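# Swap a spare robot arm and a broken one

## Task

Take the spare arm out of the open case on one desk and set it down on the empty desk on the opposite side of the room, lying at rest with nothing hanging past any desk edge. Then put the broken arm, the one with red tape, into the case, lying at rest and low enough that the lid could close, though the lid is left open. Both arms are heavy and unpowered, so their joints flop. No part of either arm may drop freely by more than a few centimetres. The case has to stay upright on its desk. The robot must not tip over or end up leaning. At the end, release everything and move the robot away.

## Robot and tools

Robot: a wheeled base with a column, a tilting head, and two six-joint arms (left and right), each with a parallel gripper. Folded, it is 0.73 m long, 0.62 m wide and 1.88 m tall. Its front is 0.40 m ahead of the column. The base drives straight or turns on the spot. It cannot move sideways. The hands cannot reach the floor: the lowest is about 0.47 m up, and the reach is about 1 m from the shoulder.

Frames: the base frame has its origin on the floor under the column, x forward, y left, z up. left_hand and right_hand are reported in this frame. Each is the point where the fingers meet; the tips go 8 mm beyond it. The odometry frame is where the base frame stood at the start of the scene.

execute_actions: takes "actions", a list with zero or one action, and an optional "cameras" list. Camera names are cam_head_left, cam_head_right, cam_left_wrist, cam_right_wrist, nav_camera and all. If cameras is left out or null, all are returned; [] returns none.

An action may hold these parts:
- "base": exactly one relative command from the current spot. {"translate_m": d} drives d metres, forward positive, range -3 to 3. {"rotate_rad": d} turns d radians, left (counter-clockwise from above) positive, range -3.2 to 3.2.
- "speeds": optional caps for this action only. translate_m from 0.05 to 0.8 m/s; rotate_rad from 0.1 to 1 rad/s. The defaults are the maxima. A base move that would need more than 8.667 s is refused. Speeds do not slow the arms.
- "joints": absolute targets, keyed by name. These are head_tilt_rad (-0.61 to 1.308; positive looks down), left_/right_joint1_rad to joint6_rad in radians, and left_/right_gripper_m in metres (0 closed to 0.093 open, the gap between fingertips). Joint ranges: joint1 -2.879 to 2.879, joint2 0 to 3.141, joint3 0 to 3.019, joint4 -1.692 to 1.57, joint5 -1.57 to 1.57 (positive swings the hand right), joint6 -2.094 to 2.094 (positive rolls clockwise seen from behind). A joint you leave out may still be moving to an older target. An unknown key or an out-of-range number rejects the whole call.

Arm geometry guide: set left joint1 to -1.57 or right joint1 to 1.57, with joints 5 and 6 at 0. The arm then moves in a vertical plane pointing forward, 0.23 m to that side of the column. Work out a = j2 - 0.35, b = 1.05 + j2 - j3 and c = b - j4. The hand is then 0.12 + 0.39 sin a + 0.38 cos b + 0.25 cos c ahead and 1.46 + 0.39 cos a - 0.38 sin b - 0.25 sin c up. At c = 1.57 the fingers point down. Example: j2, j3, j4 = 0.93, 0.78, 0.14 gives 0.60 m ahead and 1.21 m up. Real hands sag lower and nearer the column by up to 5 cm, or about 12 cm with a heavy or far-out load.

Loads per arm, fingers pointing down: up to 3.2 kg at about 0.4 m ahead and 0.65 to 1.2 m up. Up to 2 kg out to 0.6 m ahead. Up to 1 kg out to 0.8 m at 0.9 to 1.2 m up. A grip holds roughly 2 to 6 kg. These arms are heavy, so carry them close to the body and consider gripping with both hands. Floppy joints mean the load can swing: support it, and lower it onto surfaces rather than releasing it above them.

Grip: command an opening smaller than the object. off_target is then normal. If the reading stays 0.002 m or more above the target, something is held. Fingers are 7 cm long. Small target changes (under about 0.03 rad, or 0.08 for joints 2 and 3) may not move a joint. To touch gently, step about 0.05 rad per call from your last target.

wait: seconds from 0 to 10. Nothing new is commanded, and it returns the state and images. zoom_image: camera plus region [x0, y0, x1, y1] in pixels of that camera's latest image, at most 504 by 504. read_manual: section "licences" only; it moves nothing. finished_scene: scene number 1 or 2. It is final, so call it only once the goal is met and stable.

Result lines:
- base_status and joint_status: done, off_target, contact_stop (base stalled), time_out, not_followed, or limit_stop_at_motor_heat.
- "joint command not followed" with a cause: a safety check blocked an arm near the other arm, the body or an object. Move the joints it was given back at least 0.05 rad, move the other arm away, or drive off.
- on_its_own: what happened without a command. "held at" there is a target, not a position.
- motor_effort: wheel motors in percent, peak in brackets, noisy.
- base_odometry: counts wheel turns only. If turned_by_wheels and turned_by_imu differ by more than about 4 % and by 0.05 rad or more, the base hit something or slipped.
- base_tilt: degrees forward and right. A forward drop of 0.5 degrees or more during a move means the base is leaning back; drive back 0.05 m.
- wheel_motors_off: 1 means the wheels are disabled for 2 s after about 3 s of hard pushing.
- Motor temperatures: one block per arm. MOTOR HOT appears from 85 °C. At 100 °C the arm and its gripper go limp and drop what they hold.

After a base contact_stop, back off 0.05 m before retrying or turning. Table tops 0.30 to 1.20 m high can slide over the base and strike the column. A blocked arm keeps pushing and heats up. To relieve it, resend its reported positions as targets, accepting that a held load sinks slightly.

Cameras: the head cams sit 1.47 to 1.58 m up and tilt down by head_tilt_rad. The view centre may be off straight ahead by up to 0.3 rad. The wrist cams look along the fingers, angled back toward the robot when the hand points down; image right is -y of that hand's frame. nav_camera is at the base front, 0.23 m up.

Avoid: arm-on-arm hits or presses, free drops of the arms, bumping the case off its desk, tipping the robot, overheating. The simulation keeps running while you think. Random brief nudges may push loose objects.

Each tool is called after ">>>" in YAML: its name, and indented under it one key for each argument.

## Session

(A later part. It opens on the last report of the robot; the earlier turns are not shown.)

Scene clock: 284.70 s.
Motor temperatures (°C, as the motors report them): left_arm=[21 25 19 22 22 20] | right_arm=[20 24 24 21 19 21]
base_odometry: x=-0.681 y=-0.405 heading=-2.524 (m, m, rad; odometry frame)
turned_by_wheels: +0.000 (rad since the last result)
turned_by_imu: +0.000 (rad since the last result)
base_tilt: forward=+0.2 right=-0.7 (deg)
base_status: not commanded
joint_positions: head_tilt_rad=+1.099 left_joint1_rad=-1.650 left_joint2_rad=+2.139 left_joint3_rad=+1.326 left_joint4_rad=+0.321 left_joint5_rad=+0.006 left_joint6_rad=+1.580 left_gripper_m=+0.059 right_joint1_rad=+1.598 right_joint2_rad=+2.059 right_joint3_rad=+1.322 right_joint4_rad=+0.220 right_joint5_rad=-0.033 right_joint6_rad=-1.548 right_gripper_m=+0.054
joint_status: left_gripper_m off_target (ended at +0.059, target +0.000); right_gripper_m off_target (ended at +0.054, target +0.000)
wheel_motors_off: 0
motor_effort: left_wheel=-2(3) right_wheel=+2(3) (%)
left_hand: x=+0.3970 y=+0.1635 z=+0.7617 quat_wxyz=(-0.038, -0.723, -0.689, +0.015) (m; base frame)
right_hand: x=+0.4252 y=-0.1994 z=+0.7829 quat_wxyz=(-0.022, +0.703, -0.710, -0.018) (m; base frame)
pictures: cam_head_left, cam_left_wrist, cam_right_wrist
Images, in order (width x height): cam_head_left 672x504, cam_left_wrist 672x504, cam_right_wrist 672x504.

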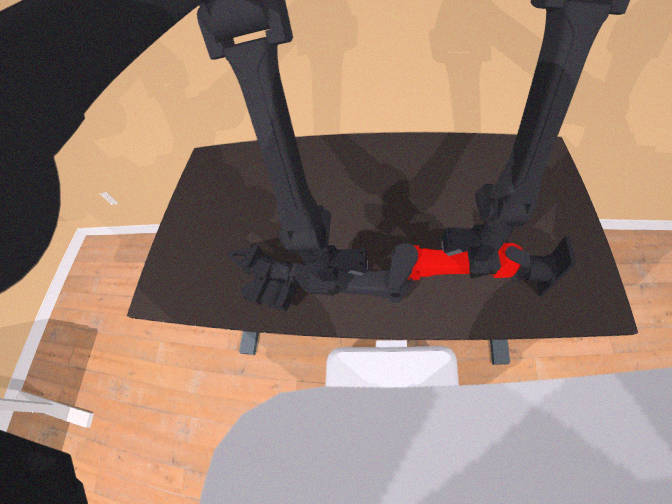

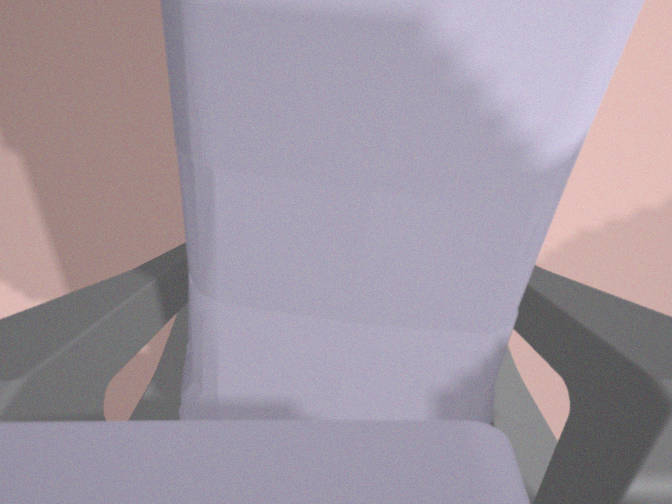

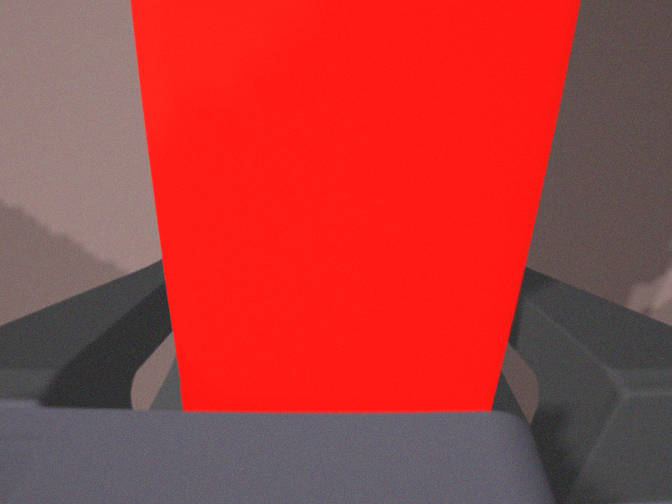

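>>> execute_actions:
  actions:
    - {"joints":{"left_joint6_rad":1.67,"left_gripper_m":0,"right_gripper_m":0,"left_joint2_rad":2.02,"left_joint3_rad":1.22,"right_joint2_rad":1.94,"right_joint3_rad":1.24,"right_joint4_rad":0.2}}
  cameras: ["cam_left_wrist","cam_right_wrist"]

>>> execute_actions:
  actions:
    - {"joints":{"left_joint1_rad":-1.665,"left_joint2_rad":1.88,"left_joint3_rad":1.11,"left_joint4_rad":0.3,"right_joint1_rad":1.605,"right_joint2_rad":1.81,"right_joint3_rad":1.14,"right_joint4_rad":0.18}}
  cameras: ["cam_left_wrist","cam_right_wrist","cam_head_left"]

Scene clock: 294.03 s.
Motor temperatures (°C, as the motors report them): left_arm=[21 25 20 22 22 20] | right_arm=[20 24 24 21 19 21]
base_odometry: x=-0.681 y=-0.405 heading=-2.524 (m, m, rad; odometry frame)
turned_by_wheels: +0.000 (rad since the last result)
turned_by_imu: +0.001 (rad since the last result)
base_tilt: forward=+0.3 right=-0.5 (deg)
base_status: not commanded
joint_positions: head_tilt_rad=+1.099 left_joint1_rad=-1.645 left_joint2_rad=+2.116 left_joint3_rad=+1.259 left_joint4_rad=+0.313 left_joint5_rad=+0.014 left_joint6_rad=+1.654 left_gripper_m=+0.054 right_joint1_rad=+1.599 right_joint2_rad=+2.047 right_joint3_rad=+1.288 right_joint4_rad=+0.218 right_joint5_rad=-0.046 right_joint6_rad=-1.562 right_gripper_m=+0.053
joint_status: left_gripper_m off_target (ended at +0.054, target +0.000); right_gripper_m off_target (ended at +0.053, target +0.000); the others done
wheel_motors_off: 0
motor_effort: left_wheel=-2(3) right_wheel=+2(2) (%)
left_hand: x=+0.3697 y=+0.1677 z=+0.7753 quat_wxyz=(-0.021, -0.748, -0.663, +0.034) (m; base frame)
right_hand: x=+0.4118 y=-0.1968 z=+0.7898 quat_wxyz=(-0.018, +0.708, -0.705, -0.031) (m; base frame)
pictures: cam_left_wrist, cam_right_wrist
Images, in order (width x height): cam_left_wrist 672x504, cam_right_wrist 672x504.

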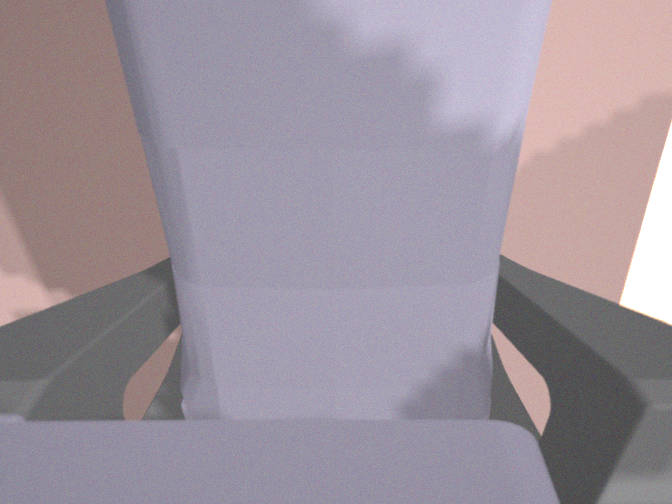

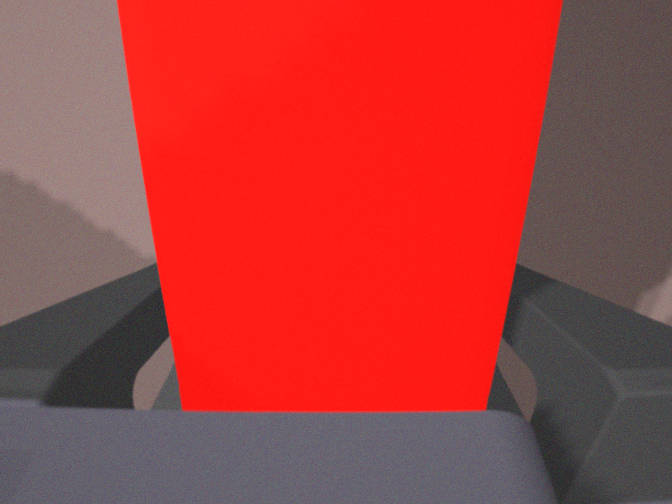

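Scene clock: 295.00 s.
Motor temperatures (°C, as the motors report them): left_arm=[21 25 20 22 22 20] | right_arm=[20 25 24 21 19 21]
base_odometry: x=-0.681 y=-0.405 heading=-2.524 (m, m, rad; odometry frame)
turned_by_wheels: +0.000 (rad since the last result)
turned_by_imu: +0.000 (rad since the last result)
base_tilt: forward=+0.1 right=-0.6 (deg)
base_status: not commanded
joint_positions: head_tilt_rad=+1.099 left_joint1_rad=-1.647 left_joint2_rad=+1.964 left_joint3_rad=+1.150 left_joint4_rad=+0.292 left_joint5_rad=+0.011 left_joint6_rad=+1.660 left_gripper_m=+0.054 right_joint1_rad=+1.604 right_joint2_rad=+1.895 right_joint3_rad=+1.180 right_joint4_rad=+0.199 right_joint5_rad=-0.040 right_joint6_rad=-1.554 right_gripper_m=+0.053
joint_status: all done
wheel_motors_off: 0
motor_effort: left_wheel=-3(3) right_wheel=+1(2) (%)
left_hand: x=+0.3980 y=+0.1690 z=+0.8282 quat_wxyz=(-0.029, -0.750, -0.660, +0.026) (m; base frame)
right_hand: x=+0.4372 y=-0.1952 z=+0.8443 quat_wxyz=(-0.027, +0.706, -0.707, -0.022) (m; base frame)
pictures: cam_head_left, cam_left_wrist, cam_right_wrist
Images, in order (width x height): cam_head_left 672x504, cam_left_wrist 672x504, cam_right_wrist 672x504.

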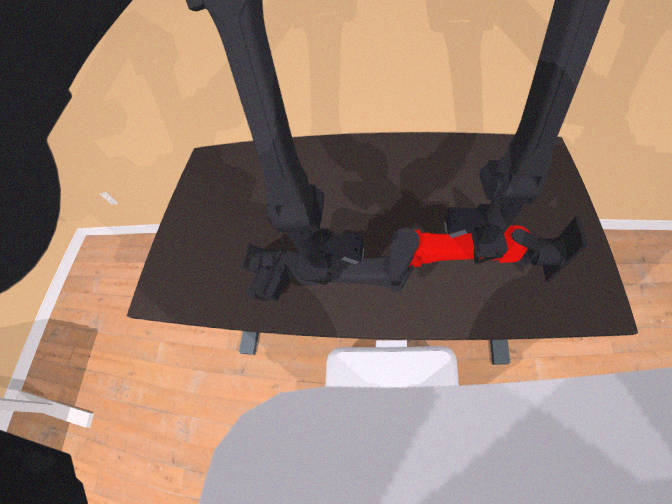

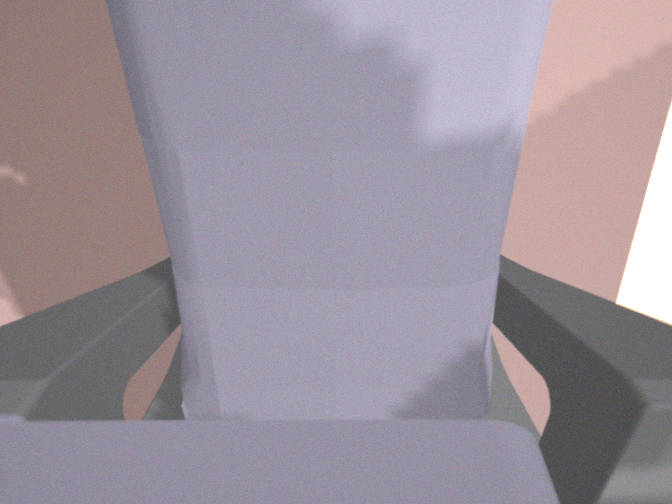

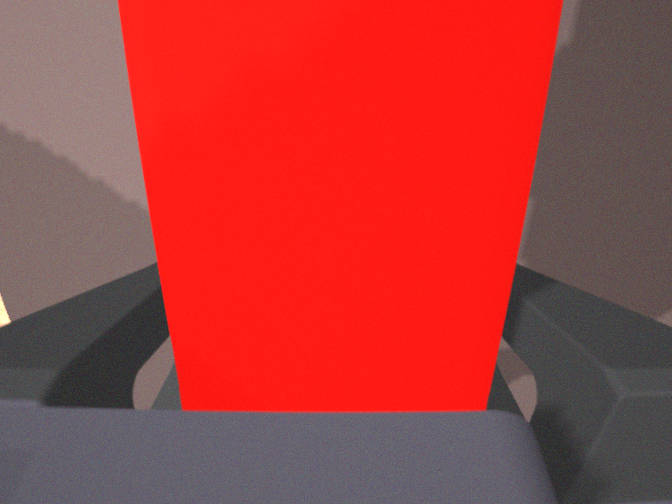

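>>> execute_actions:
  actions:
    - {"joints":{"left_joint1_rad":-1.675,"left_joint2_rad":1.72,"left_joint3_rad":0.98,"left_joint4_rad":0.26,"right_joint1_rad":1.61,"right_joint2_rad":1.69,"right_joint3_rad":1.03,"right_joint4_rad":0.15}}
  cameras: []

>>> execute_actions:
  actions:
    - {"joints":{"left_joint1_rad":-1.685,"left_joint2_rad":1.55,"left_joint3_rad":0.87,"left_joint4_rad":0.19,"right_joint1_rad":1.615,"right_joint2_rad":1.52,"right_joint3_rad":0.92,"right_joint4_rad":0.09}}
  cameras: ["cam_head_left"]

>>> execute_actions:
  actions:
    - {"joints":{"left_joint1_rad":-1.7,"left_joint2_rad":1.35,"left_joint3_rad":0.76,"left_joint4_rad":0.1,"right_joint1_rad":1.62,"right_joint2_rad":1.33,"right_joint3_rad":0.81,"right_joint4_rad":0.01}}
  cameras: []

>>> execute_actions:
  actions:
    - {"joints":{"left_joint1_rad":-1.715,"left_joint2_rad":1.12,"left_joint3_rad":0.66,"left_joint4_rad":-0.03,"right_joint1_rad":1.63,"right_joint2_rad":1.11,"right_joint3_rad":0.72,"right_joint4_rad":-0.12}}
  cameras: ["cam_head_left"]

Scene clock: 306.20 s.
Motor temperatures (°C, as the motors report them): left_arm=[21 26 20 22 22 20] | right_arm=[20 26 25 21 19 21]
base_odometry: x=-0.681 y=-0.405 heading=-2.524 (m, m, rad; odometry frame)
turned_by_wheels: +0.000 (rad since the last result)
turned_by_imu: +0.002 (rad since the last result)
base_tilt: forward=+0.1 right=-0.6 (deg)
base_status: not commanded
joint_positions: head_tilt_rad=+1.099 left_joint1_rad=-1.653 left_joint2_rad=+1.821 left_joint3_rad=+1.009 left_joint4_rad=+0.252 left_joint5_rad=+0.003 left_joint6_rad=+1.663 left_gripper_m=+0.054 right_joint1_rad=+1.604 right_joint2_rad=+1.777 right_joint3_rad=+1.060 right_joint4_rad=+0.170 right_joint5_rad=-0.045 right_joint6_rad=-1.547 right_gripper_m=+0.053
joint_status: all done
wheel_motors_off: 0
motor_effort: left_wheel=-2(3) right_wheel=+2(3) (%)
left_hand: x=+0.3881 y=+0.1702 z=+0.8832 quat_wxyz=(-0.015, -0.753, -0.657, +0.038) (m; base frame)
right_hand: x=+0.4254 y=-0.1953 z=+0.8900 quat_wxyz=(-0.018, +0.704, -0.709, -0.035) (m; base frame)
pictures: none
No camera images: the call's "cameras" was empty. Leave "cameras" out to get every camera's image.

Scene clock: 307.27 s.
Motor temperatures (°C, as the motors report them): left_arm=[21 26 20 22 22 20] | right_arm=[20 26 25 21 19 21]
base_odometry: x=-0.681 y=-0.405 heading=-2.524 (m, m, rad; odometry frame)
turned_by_wheels: +0.000 (rad since the last result)
turned_by_imu: +0.000 (rad since the last result)
base_tilt: forward=+0.1 right=-0.6 (deg)
base_status: not commanded
joint_positions: head_tilt_rad=+1.099 left_joint1_rad=-1.663 left_joint2_rad=+1.657 left_joint3_rad=+0.908 left_joint4_rad=+0.186 left_joint5_rad=+0.004 left_joint6_rad=+1.663 left_gripper_m=+0.054 right_joint1_rad=+1.606 right_joint2_rad=+1.604 right_joint3_rad=+0.950 right_joint4_rad=+0.106 right_joint5_rad=-0.035 right_joint6_rad=-1.539 right_gripper_m=+0.053
joint_status: all done
wheel_motors_off: 0
motor_effort: left_wheel=-2(3) right_wheel=+2(4) (%)
left_hand: x=+0.3994 y=+0.1676 z=+0.9395 quat_wxyz=(-0.018, -0.754, -0.655, +0.043) (m; base frame)
right_hand: x=+0.4337 y=-0.1976 z=+0.9507 quat_wxyz=(-0.014, +0.702, -0.712, -0.032) (m; base frame)
pictures: cam_head_left
Images, in order (width x height): cam_head_left 672x504.

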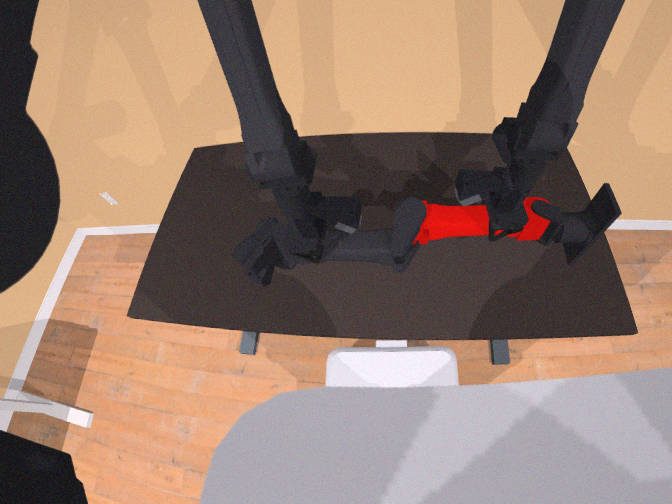

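Scene clock: 308.47 s.
Motor temperatures (°C, as the motors report them): left_arm=[21 26 20 22 22 20] | right_arm=[20 26 25 21 19 21]
base_odometry: x=-0.681 y=-0.405 heading=-2.524 (m, m, rad; odometry frame)
turned_by_wheels: +0.000 (rad since the last result)
turned_by_imu: +0.000 (rad since the last result)
base_tilt: forward=+0.2 right=-0.7 (deg)
base_status: not commanded
joint_positions: head_tilt_rad=+1.099 left_joint1_rad=-1.676 left_joint2_rad=+1.458 left_joint3_rad=+0.786 left_joint4_rad=+0.094 left_joint5_rad=-0.005 left_joint6_rad=+1.661 left_gripper_m=+0.054 right_joint1_rad=+1.608 right_joint2_rad=+1.415 right_joint3_rad=+0.833 right_joint4_rad=+0.020 right_joint5_rad=-0.037 right_joint6_rad=-1.533 right_gripper_m=+0.053
joint_status: all done
wheel_motors_off: 0
motor_effort: left_wheel=-3(4) right_wheel=+2(4) (%)
left_hand: x=+0.3974 y=+0.1672 z=+1.0060 quat_wxyz=(-0.013, -0.756, -0.653, +0.049) (m; base frame)
right_hand: x=+0.4291 y=-0.1986 z=+1.0149 quat_wxyz=(-0.010, +0.700, -0.713, -0.038) (m; base frame)
pictures: none
No camera images: the call's "cameras" was empty. Leave "cameras" out to get every camera's image.

Scene clock: 309.83 s.
Motor temperatures (°C, as the motors report them): left_arm=[21 26 20 22 22 20] | right_arm=[20 26 25 21 19 21]
base_odometry: x=-0.681 y=-0.405 heading=-2.524 (m, m, rad; odometry frame)
turned_by_wheels: +0.000 (rad since the last result)
turned_by_imu: +0.001 (rad since the last result)
base_tilt: forward=+0.1 right=-0.7 (deg)
base_status: not commanded
joint_positions: head_tilt_rad=+1.099 left_joint1_rad=-1.689 left_joint2_rad=+1.222 left_joint3_rad=+0.661 left_joint4_rad=-0.036 left_joint5_rad=-0.010 left_joint6_rad=+1.653 left_gripper_m=+0.054 right_joint1_rad=+1.616 right_joint2_rad=+1.198 right_joint3_rad=+0.725 right_joint4_rad=-0.111 right_joint5_rad=-0.035 right_joint6_rad=-1.531 right_gripper_m=+0.053
joint_status: all done
wheel_motors_off: 0
motor_effort: left_wheel=-3(4) right_wheel=+1(4) (%)
left_hand: x=+0.3852 y=+0.1693 z=+1.0784 quat_wxyz=(-0.008, -0.755, -0.653, +0.058) (m; base frame)
right_hand: x=+0.4177 y=-0.1974 z=+1.0835 quat_wxyz=(-0.004, +0.700, -0.712, -0.047) (m; base frame)
pictures: cam_head_left
Images, in order (width x height): cam_head_left 672x504.

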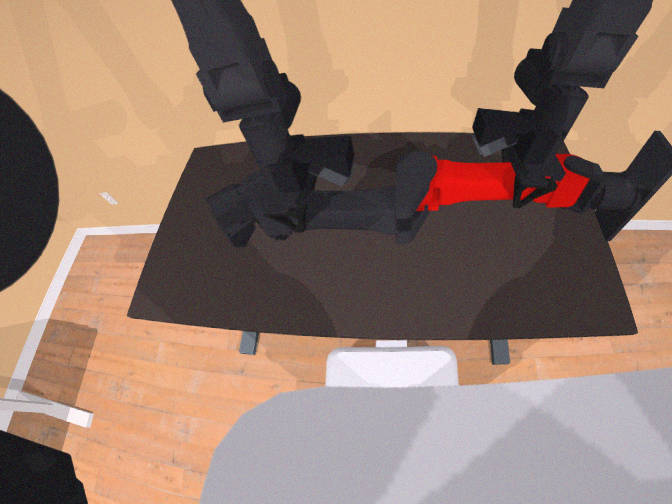

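>>> execute_actions:
  actions:
    - {"joints":{"left_joint1_rad":-1.74,"left_joint2_rad":0.87,"left_joint3_rad":0.63,"left_joint4_rad":-0.27,"right_joint1_rad":1.645,"right_joint2_rad":0.88,"right_joint3_rad":0.69,"right_joint4_rad":-0.31}}
  cameras: []

>>> execute_actions:
  actions:
    - {"joints":{"left_joint1_rad":-1.77,"left_joint2_rad":0.56,"left_joint3_rad":0.64,"left_joint4_rad":-0.58,"right_joint1_rad":1.665,"right_joint2_rad":0.63,"right_joint3_rad":0.71,"right_joint4_rad":-0.58}}
  cameras: ["cam_head_left"]

>>> execute_actions:
  actions:
    - {"base":{"translate_m":-0.75},"speeds":{"translate_m":0.25},"joints":{"head_tilt_rad":0.8}}
  cameras: ["cam_head_left"]

>>> execute_actions:
  actions:
    - {"base":{"rotate_rad":1.57},"speeds":{"rotate_rad":0.4}}
  cameras: ["cam_head_left","nav_camera"]

>>> execute_actions:
  actions:
    - {"base":{"translate_m":0.8},"speeds":{"translate_m":0.3},"joints":{"head_tilt_rad":0.95}}
  cameras: ["cam_head_left","cam_head_right","nav_camera"]

Scene clock: 325.37 s.
Motor temperatures (°C, as the motors report them): left_arm=[21 27 20 22 23 20] | right_arm=[20 27 24 21 19 21]
base_odometry: x=-0.681 y=-0.405 heading=-2.524 (m, m, rad; odometry frame)
turned_by_wheels: +0.000 (rad since the last result)
turned_by_imu: +0.002 (rad since the last result)
base_tilt: forward=+0.2 right=-0.8 (deg)
base_status: not commanded
joint_positions: head_tilt_rad=+1.099 left_joint1_rad=-1.706 left_joint2_rad=+0.960 left_joint3_rad=+0.608 left_joint4_rad=-0.263 left_joint5_rad=-0.015 left_joint6_rad=+1.645 left_gripper_m=+0.054 right_joint1_rad=+1.624 right_joint2_rad=+0.960 right_joint3_rad=+0.675 right_joint4_rad=-0.305 right_joint5_rad=-0.034 right_joint6_rad=-1.525 right_gripper_m=+0.053
joint_status: all done
wheel_motors_off: 0
motor_effort: left_wheel=-3(5) right_wheel=+1(3) (%)
left_hand: x=+0.3866 y=+0.1705 z=+1.1526 quat_wxyz=(-0.005, -0.756, -0.651, +0.067) (m; base frame)
right_hand: x=+0.4187 y=-0.1967 z=+1.1550 quat_wxyz=(-0.003, +0.699, -0.713, -0.052) (m; base frame)
pictures: none
No camera images: the call's "cameras" was empty. Leave "cameras" out to get every camera's image.

Scene clock: 326.57 s.
Motor temperatures (°C, as the motors report them): left_arm=[21 27 20 22 23 20] | right_arm=[20 27 25 21 19 21]
base_odometry: x=-0.681 y=-0.405 heading=-2.524 (m, m, rad; odometry frame)
turned_by_wheels: +0.000 (rad since the last result)
turned_by_imu: +0.000 (rad since the last result)
base_tilt: forward=+0.1 right=-0.7 (deg)
base_status: not commanded
joint_positions: head_tilt_rad=+1.099 left_joint1_rad=-1.732 left_joint2_rad=+0.647 left_joint3_rad=+0.584 left_joint4_rad=-0.563 left_joint5_rad=-0.017 left_joint6_rad=+1.625 left_gripper_m=+0.054 right_joint1_rad=+1.645 right_joint2_rad=+0.700 right_joint3_rad=+0.666 right_joint4_rad=-0.569 right_joint5_rad=-0.026 right_joint6_rad=-1.524 right_gripper_m=+0.053
joint_status: all done
wheel_motors_off: 0
motor_effort: left_wheel=-2(3) right_wheel=+2(2) (%)
left_hand: x=+0.3805 y=+0.1727 z=+1.2404 quat_wxyz=(-0.008, -0.754, -0.653, +0.077) (m; base frame)
right_hand: x=+0.4165 y=-0.1944 z=+1.2362 quat_wxyz=(-0.002, +0.703, -0.709, -0.060) (m; base frame)
pictures: cam_head_left
Images, in order (width x height): cam_head_left 672x504.

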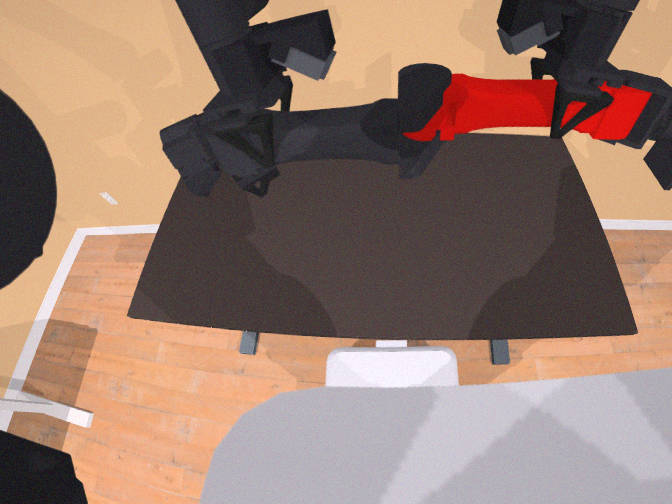

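Scene clock: 330.67 s.
Motor temperatures (°C, as the motors report them): left_arm=[21 27 20 22 23 20] | right_arm=[20 27 25 21 19 21]
base_odometry: x=-0.069 y=+0.029 heading=-2.525 (m, m, rad; odometry frame)
turned_by_wheels: -0.001 (rad since the last result)
turned_by_imu: +0.001 (rad since the last result)
base_tilt: forward=+0.2 right=-0.6 (deg)
base_status: done
joint_positions: head_tilt_rad=+0.816 left_joint1_rad=-1.733 left_joint2_rad=+0.650 left_joint3_rad=+0.572 left_joint4_rad=-0.570 left_joint5_rad=-0.015 left_joint6_rad=+1.621 left_gripper_m=+0.054 right_joint1_rad=+1.645 right_joint2_rad=+0.703 right_joint3_rad=+0.653 right_joint4_rad=-0.576 right_joint5_rad=-0.025 right_joint6_rad=-1.523 right_gripper_m=+0.053
joint_status: all done
wheel_motors_off: 0
motor_effort: left_wheel=-2(38) right_wheel=+1(40) (%)
left_hand: x=+0.3710 y=+0.1724 z=+1.2384 quat_wxyz=(-0.001, -0.753, -0.653, +0.086) (m; base frame)
right_hand: x=+0.4068 y=-0.1947 z=+1.2335 quat_wxyz=(+0.007, +0.702, -0.709, -0.067) (m; base frame)
pictures: cam_head_left
Images, in order (width x height): cam_head_left 672x504.

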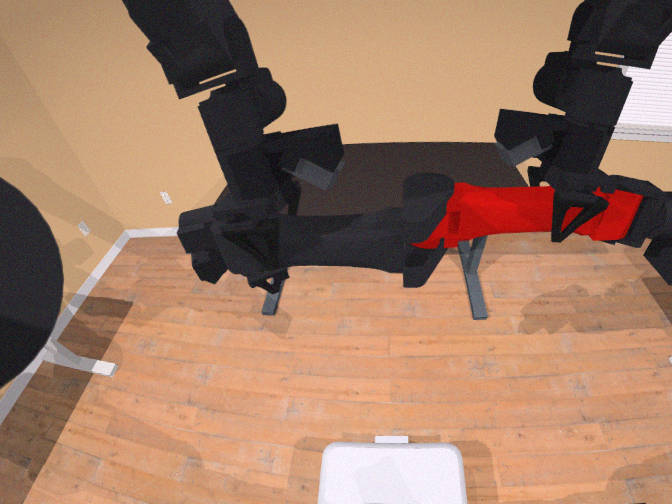

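Scene clock: 335.57 s.
Motor temperatures (°C, as the motors report them): left_arm=[21 27 21 22 23 21] | right_arm=[20 26 26 21 19 21]
base_odometry: x=-0.069 y=+0.029 heading=-0.956 (m, m, rad; odometry frame)
turned_by_wheels: +1.569 (rad since the last result)
turned_by_imu: +1.557 (rad since the last result)
base_tilt: forward=+0.1 right=-0.6 (deg)
base_status: done
joint_positions: head_tilt_rad=+0.816 left_joint1_rad=-1.734 left_joint2_rad=+0.650 left_joint3_rad=+0.572 left_joint4_rad=-0.570 left_joint5_rad=-0.017 left_joint6_rad=+1.621 left_gripper_m=+0.054 right_joint1_rad=+1.645 right_joint2_rad=+0.703 right_joint3_rad=+0.653 right_joint4_rad=-0.576 right_joint5_rad=-0.025 right_joint6_rad=-1.522 right_gripper_m=+0.053
joint_status: not commanded
wheel_motors_off: 0
motor_effort: left_wheel=-6(44) right_wheel=+5(51) (%)
left_hand: x=+0.3710 y=+0.1723 z=+1.2384 quat_wxyz=(-0.001, -0.753, -0.653, +0.086) (m; base frame)
right_hand: x=+0.4068 y=-0.1947 z=+1.2335 quat_wxyz=(+0.007, +0.702, -0.709, -0.067) (m; base frame)
pictures: cam_head_left, nav_camera
Images, in order (width x height): cam_head_left 672x504, nav_camera 672x504.

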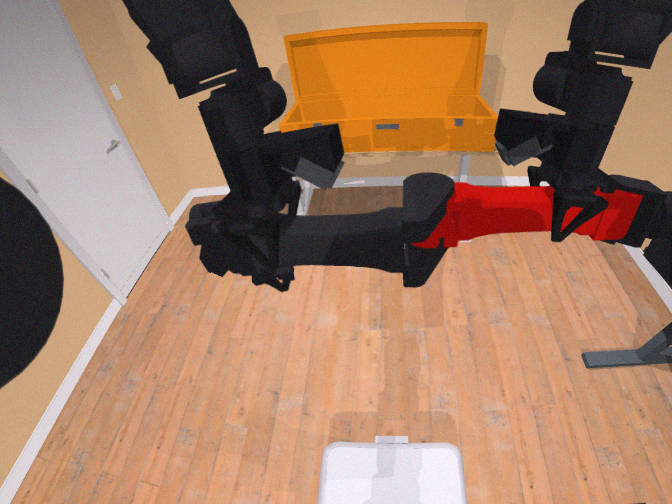

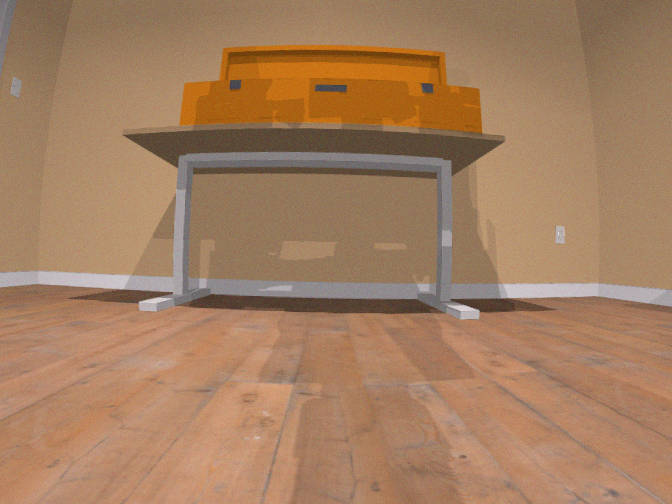

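Scene clock: 339.30 s.
Motor temperatures (°C, as the motors report them): left_arm=[21 27 21 22 23 21] | right_arm=[20 26 26 21 19 21]
base_odometry: x=+0.393 y=-0.625 heading=-0.955 (m, m, rad; odometry frame)
turned_by_wheels: +0.001 (rad since the last result)
turned_by_imu: +0.002 (rad since the last result)
base_tilt: forward=+0.1 right=-0.7 (deg)
base_status: done
joint_positions: head_tilt_rad=+0.951 left_joint1_rad=-1.734 left_joint2_rad=+0.652 left_joint3_rad=+0.576 left_joint4_rad=-0.572 left_joint5_rad=-0.018 left_joint6_rad=+1.622 left_gripper_m=+0.054 right_joint1_rad=+1.645 right_joint2_rad=+0.706 right_joint3_rad=+0.656 right_joint4_rad=-0.575 right_joint5_rad=-0.025 right_joint6_rad=-1.522 right_gripper_m=+0.053
joint_status: all done
wheel_motors_off: 0
motor_effort: left_wheel=+1(66) right_wheel=-1(55) (%)
left_hand: x=+0.3723 y=+0.1724 z=+1.2384 quat_wxyz=(+0.000, -0.753, -0.653, +0.086) (m; base frame)
right_hand: x=+0.4081 y=-0.1946 z=+1.2329 quat_wxyz=(+0.007, +0.702, -0.709, -0.067) (m; base frame)
pictures: cam_head_left, cam_head_right, nav_camera
Images, in order (width x height): cam_head_left 672x504, cam_head_right 672x504, nav_camera 672x504.

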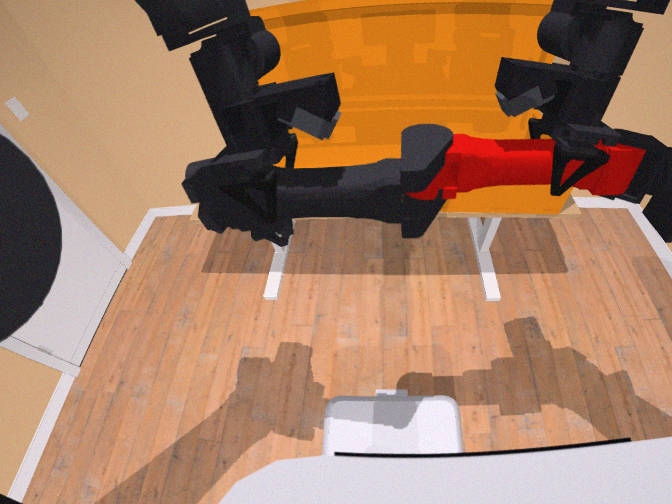

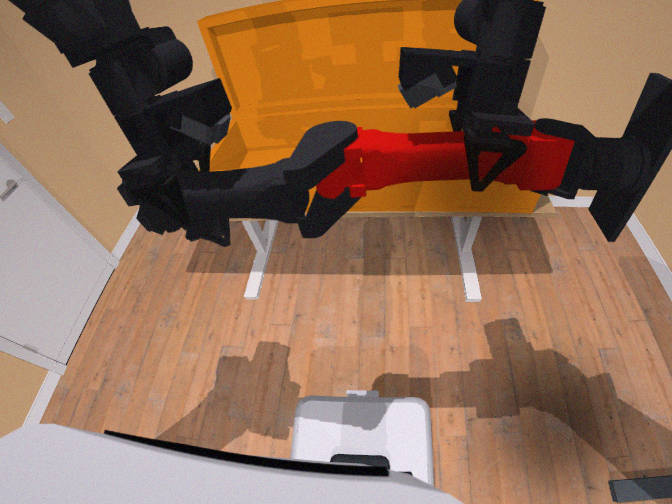

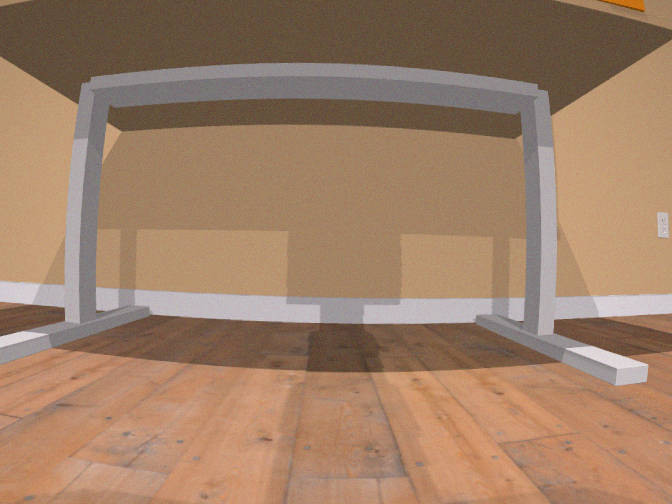

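>>> execute_actions:
  actions:
    - {"base":{"translate_m":0.6},"speeds":{"translate_m":0.2},"joints":{"head_tilt_rad":1.1}}
  cameras: ["cam_head_left","cam_head_right","nav_camera"]

>>> execute_actions:
  actions:
    - {"joints":{"left_joint1_rad":-1.66,"left_joint2_rad":0.9,"left_joint3_rad":0.65,"left_joint4_rad":-0.25,"right_joint1_rad":1.7,"right_joint2_rad":0.92,"right_joint3_rad":0.7,"right_joint4_rad":-0.3}}
  cameras: ["cam_head_left","cam_head_right"]

Scene clock: 349.47 s.
Motor temperatures (°C, as the motors report them): left_arm=[21 27 22 22 24 21] | right_arm=[20 26 27 21 19 21]
base_odometry: x=+0.739 y=-1.114 heading=-0.954 (m, m, rad; odometry frame)
turned_by_wheels: +0.001 (rad since the last result)
turned_by_imu: +0.003 (rad since the last result)
base_tilt: forward=+0.2 right=-0.6 (deg)
base_status: done
joint_positions: head_tilt_rad=+1.099 left_joint1_rad=-1.734 left_joint2_rad=+0.654 left_joint3_rad=+0.576 left_joint4_rad=-0.572 left_joint5_rad=-0.018 left_joint6_rad=+1.621 left_gripper_m=+0.054 right_joint1_rad=+1.645 right_joint2_rad=+0.709 right_joint3_rad=+0.657 right_joint4_rad=-0.575 right_joint5_rad=-0.025 right_joint6_rad=-1.522 right_gripper_m=+0.053
joint_status: all done
wheel_motors_off: 0
motor_effort: left_wheel=+1(39) right_wheel=-1(32) (%)
left_hand: x=+0.3723 y=+0.1725 z=+1.2380 quat_wxyz=(+0.000, -0.753, -0.653, +0.086) (m; base frame)
right_hand: x=+0.4082 y=-0.1946 z=+1.2324 quat_wxyz=(+0.007, +0.702, -0.709, -0.067) (m; base frame)
pictures: cam_head_left, cam_head_right, nav_camera
Images, in order (width x height): cam_head_left 672x504, cam_head_right 672x504, nav_camera 672x504.

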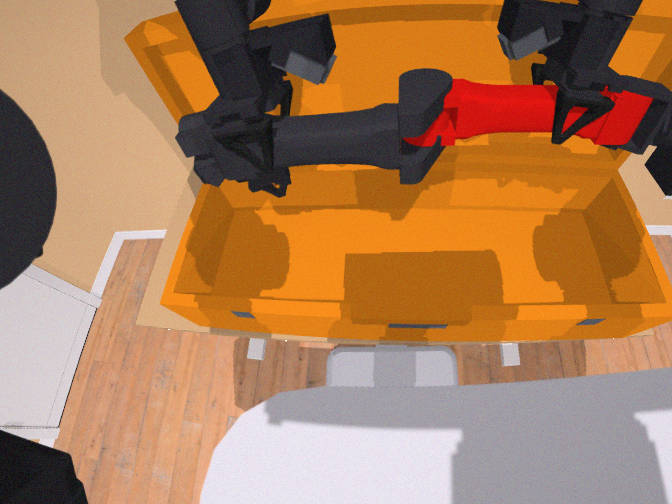

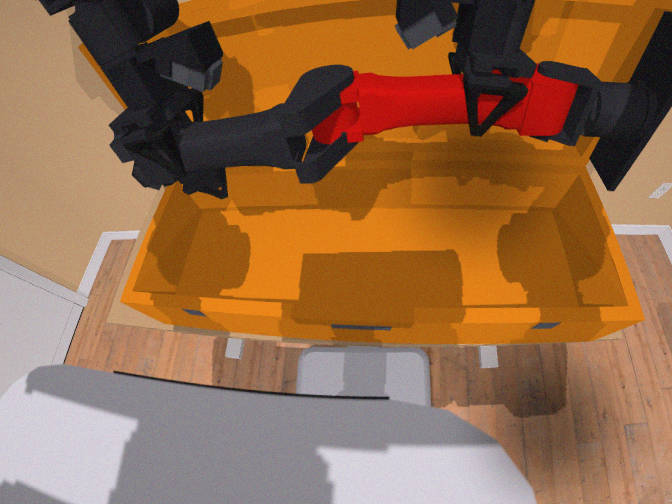

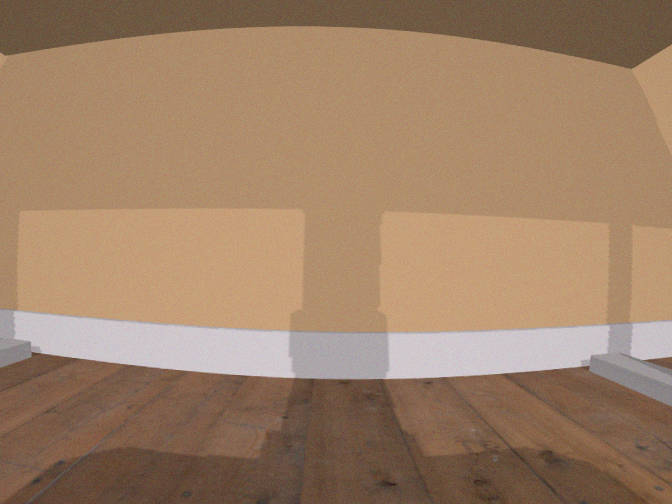

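Scene clock: 350.73 s.
Motor temperatures (°C, as the motors report them): left_arm=[21 27 22 22 23 21] | right_arm=[20 26 27 21 19 21]
base_odometry: x=+0.739 y=-1.114 heading=-0.954 (m, m, rad; odometry frame)
turned_by_wheels: +0.000 (rad since the last result)
turned_by_imu: +0.001 (rad since the last result)
base_tilt: forward=+0.2 right=-0.5 (deg)
base_status: not commanded
joint_positions: head_tilt_rad=+1.099 left_joint1_rad=-1.658 left_joint2_rad=+1.008 left_joint3_rad=+0.615 left_joint4_rad=-0.257 left_joint5_rad=+0.007 left_joint6_rad=+1.671 left_gripper_m=+0.054 right_joint1_rad=+1.671 right_joint2_rad=+1.027 right_joint3_rad=+0.688 right_joint4_rad=-0.293 right_joint5_rad=-0.006 right_joint6_rad=-1.495 right_gripper_m=+0.053
joint_status: all done
wheel_motors_off: 0
motor_effort: left_wheel=+2(4) right_wheel=-2(2) (%)
left_hand: x=+0.3784 y=+0.1864 z=+1.1387 quat_wxyz=(+0.013, -0.755, -0.651, +0.073) (m; base frame)
right_hand: x=+0.4088 y=-0.1801 z=+1.1373 quat_wxyz=(+0.009, +0.698, -0.713, -0.069) (m; base frame)
pictures: cam_head_left, cam_head_right
Images, in order (width x height): cam_head_left 672x504, cam_head_right 672x504.

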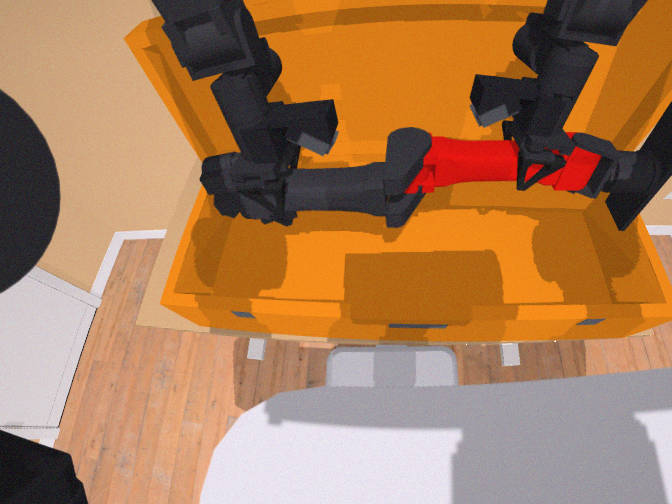

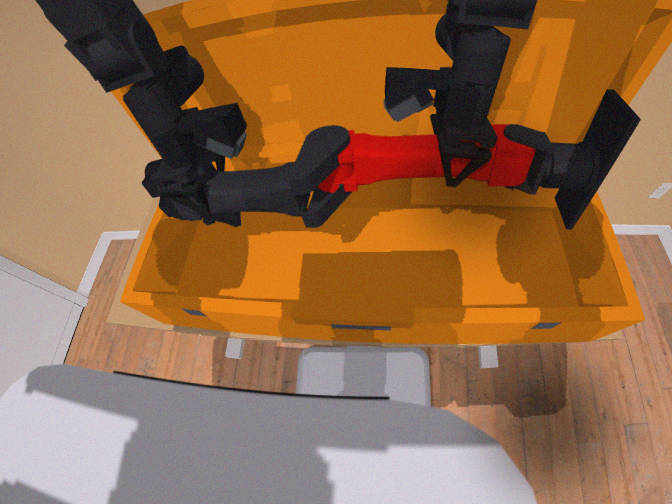

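>>> execute_actions:
  actions:
    - {"base":{"translate_m":0.04},"speeds":{"translate_m":0.05},"joints":{"left_joint1_rad":-1.65,"left_joint2_rad":1.17,"left_joint3_rad":0.7,"left_joint4_rad":-0.04,"right_joint1_rad":1.66,"right_joint2_rad":1.17,"right_joint3_rad":0.76,"right_joint4_rad":-0.12}}
  cameras: []

>>> execute_actions:
  actions:
    - {"joints":{"left_joint1_rad":-1.64,"left_joint2_rad":1.39,"left_joint3_rad":0.8,"left_joint4_rad":0.09,"right_joint1_rad":1.645,"right_joint2_rad":1.39,"right_joint3_rad":0.86,"right_joint4_rad":0.02}}
  cameras: ["cam_head_left"]

>>> execute_actions:
  actions:
    - {"joints":{"left_joint1_rad":-1.63,"left_joint2_rad":1.57,"left_joint3_rad":0.9,"left_joint4_rad":0.19,"right_joint1_rad":1.635,"right_joint2_rad":1.57,"right_joint3_rad":0.96,"right_joint4_rad":0.11}}
  cameras: ["cam_head_left","cam_head_right","cam_left_wrist"]

Scene clock: 360.07 s.
Motor temperatures (°C, as the motors report them): left_arm=[21 27 21 22 23 20] | right_arm=[20 27 26 21 20 21]
base_odometry: x=+0.762 y=-1.147 heading=-0.954 (m, m, rad; odometry frame)
turned_by_wheels: +0.000 (rad since the last result)
turned_by_imu: +0.002 (rad since the last result)
base_tilt: forward=+0.2 right=-0.5 (deg)
base_status: done
joint_positions: head_tilt_rad=+1.100 left_joint1_rad=-1.653 left_joint2_rad=+1.275 left_joint3_rad=+0.703 left_joint4_rad=-0.045 left_joint5_rad=+0.015 left_joint6_rad=+1.674 left_gripper_m=+0.054 right_joint1_rad=+1.642 right_joint2_rad=+1.260 right_joint3_rad=+0.771 right_joint4_rad=-0.110 right_joint5_rad=-0.020 right_joint6_rad=-1.515 right_gripper_m=+0.053
joint_status: all done
wheel_motors_off: 0
motor_effort: left_wheel=+1(39) right_wheel=-1(32) (%)
left_hand: x=+0.3898 y=+0.1810 z=+1.0619 quat_wxyz=(+0.000, -0.756, -0.652, +0.063) (m; base frame)
right_hand: x=+0.4224 y=-0.1855 z=+1.0656 quat_wxyz=(+0.000, +0.699, -0.712, -0.055) (m; base frame)
pictures: none
No camera images: the call's "cameras" was empty. Leave "cameras" out to get every camera's image.

Scene clock: 361.47 s.
Motor temperatures (°C, as the motors report them): left_arm=[21 27 21 22 23 20] | right_arm=[20 27 26 21 20 21]
base_odometry: x=+0.762 y=-1.147 heading=-0.954 (m, m, rad; odometry frame)
turned_by_wheels: +0.000 (rad since the last result)
turned_by_imu: +0.001 (rad since the last result)
base_tilt: forward=+0.1 right=-0.6 (deg)
base_status: not commanded
joint_positions: head_tilt_rad=+1.100 left_joint1_rad=-1.643 left_joint2_rad=+1.496 left_joint3_rad=+0.814 left_joint4_rad=+0.084 left_joint5_rad=+0.016 left_joint6_rad=+1.678 left_gripper_m=+0.054 right_joint1_rad=+1.633 right_joint2_rad=+1.477 right_joint3_rad=+0.876 right_joint4_rad=+0.025 right_joint5_rad=-0.027 right_joint6_rad=-1.523 right_gripper_m=+0.053
joint_status: all done
wheel_motors_off: 0
motor_effort: left_wheel=+2(3) right_wheel=+0(4) (%)
left_hand: x=+0.3956 y=+0.1812 z=+0.9926 quat_wxyz=(-0.004, -0.756, -0.653, +0.054) (m; base frame)
right_hand: x=+0.4292 y=-0.1850 z=+0.9951 quat_wxyz=(-0.009, +0.701, -0.712, -0.047) (m; base frame)
pictures: cam_head_left
Images, in order (width x height): cam_head_left 672x504.

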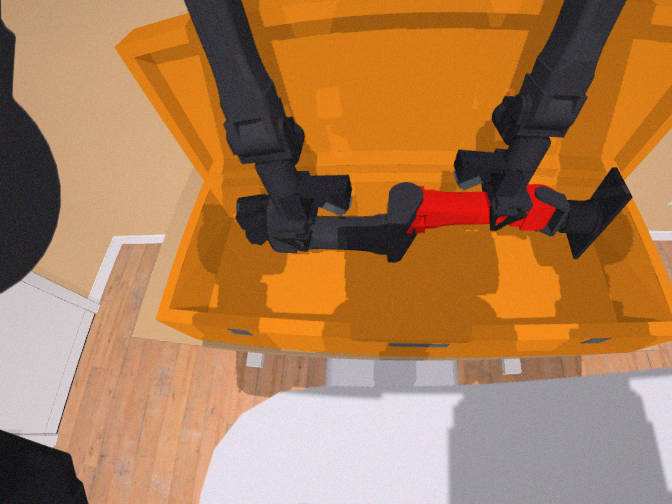

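Scene clock: 362.70 s.
Motor temperatures (°C, as the motors report them): left_arm=[21 27 21 22 23 20] | right_arm=[20 27 26 21 20 21]
base_odometry: x=+0.762 y=-1.147 heading=-0.954 (m, m, rad; odometry frame)
turned_by_wheels: +0.000 (rad since the last result)
turned_by_imu: +0.000 (rad since the last result)
base_tilt: forward=+0.2 right=-0.5 (deg)
base_status: not commanded
joint_positions: head_tilt_rad=+1.100 left_joint1_rad=-1.636 left_joint2_rad=+1.675 left_joint3_rad=+0.920 left_joint4_rad=+0.179 left_joint5_rad=+0.016 left_joint6_rad=+1.679 left_gripper_m=+0.054 right_joint1_rad=+1.628 right_joint2_rad=+1.651 right_joint3_rad=+0.982 right_joint4_rad=+0.115 right_joint5_rad=-0.031 right_joint6_rad=-1.530 right_gripper_m=+0.053
joint_status: all done
wheel_motors_off: 0
motor_effort: left_wheel=+1(3) right_wheel=-1(4) (%)
left_hand: x=+0.3962 y=+0.1818 z=+0.9325 quat_wxyz=(-0.009, -0.755, -0.654, +0.043) (m; base frame)
right_hand: x=+0.4314 y=-0.1841 z=+0.9349 quat_wxyz=(-0.016, +0.702, -0.711, -0.040) (m; base frame)
pictures: cam_head_left, cam_head_right, cam_left_wrist
Images, in order (width x height): cam_head_left 672x504, cam_head_right 672x504, cam_left_wrist 672x504.

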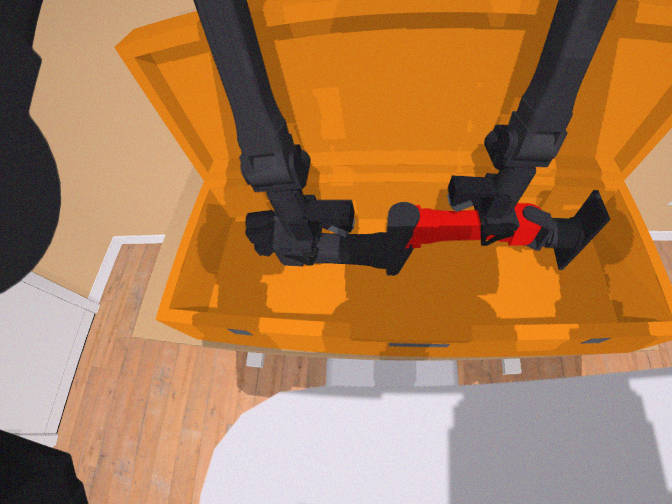

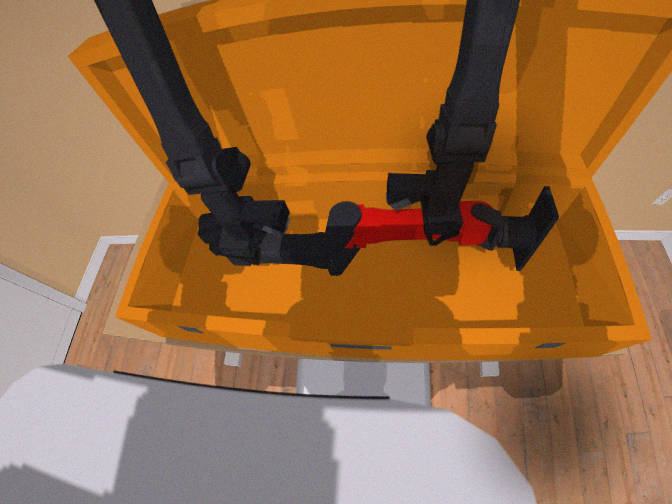

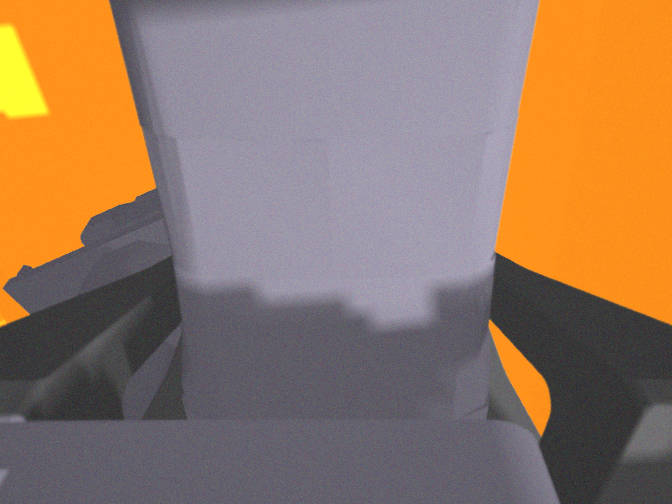

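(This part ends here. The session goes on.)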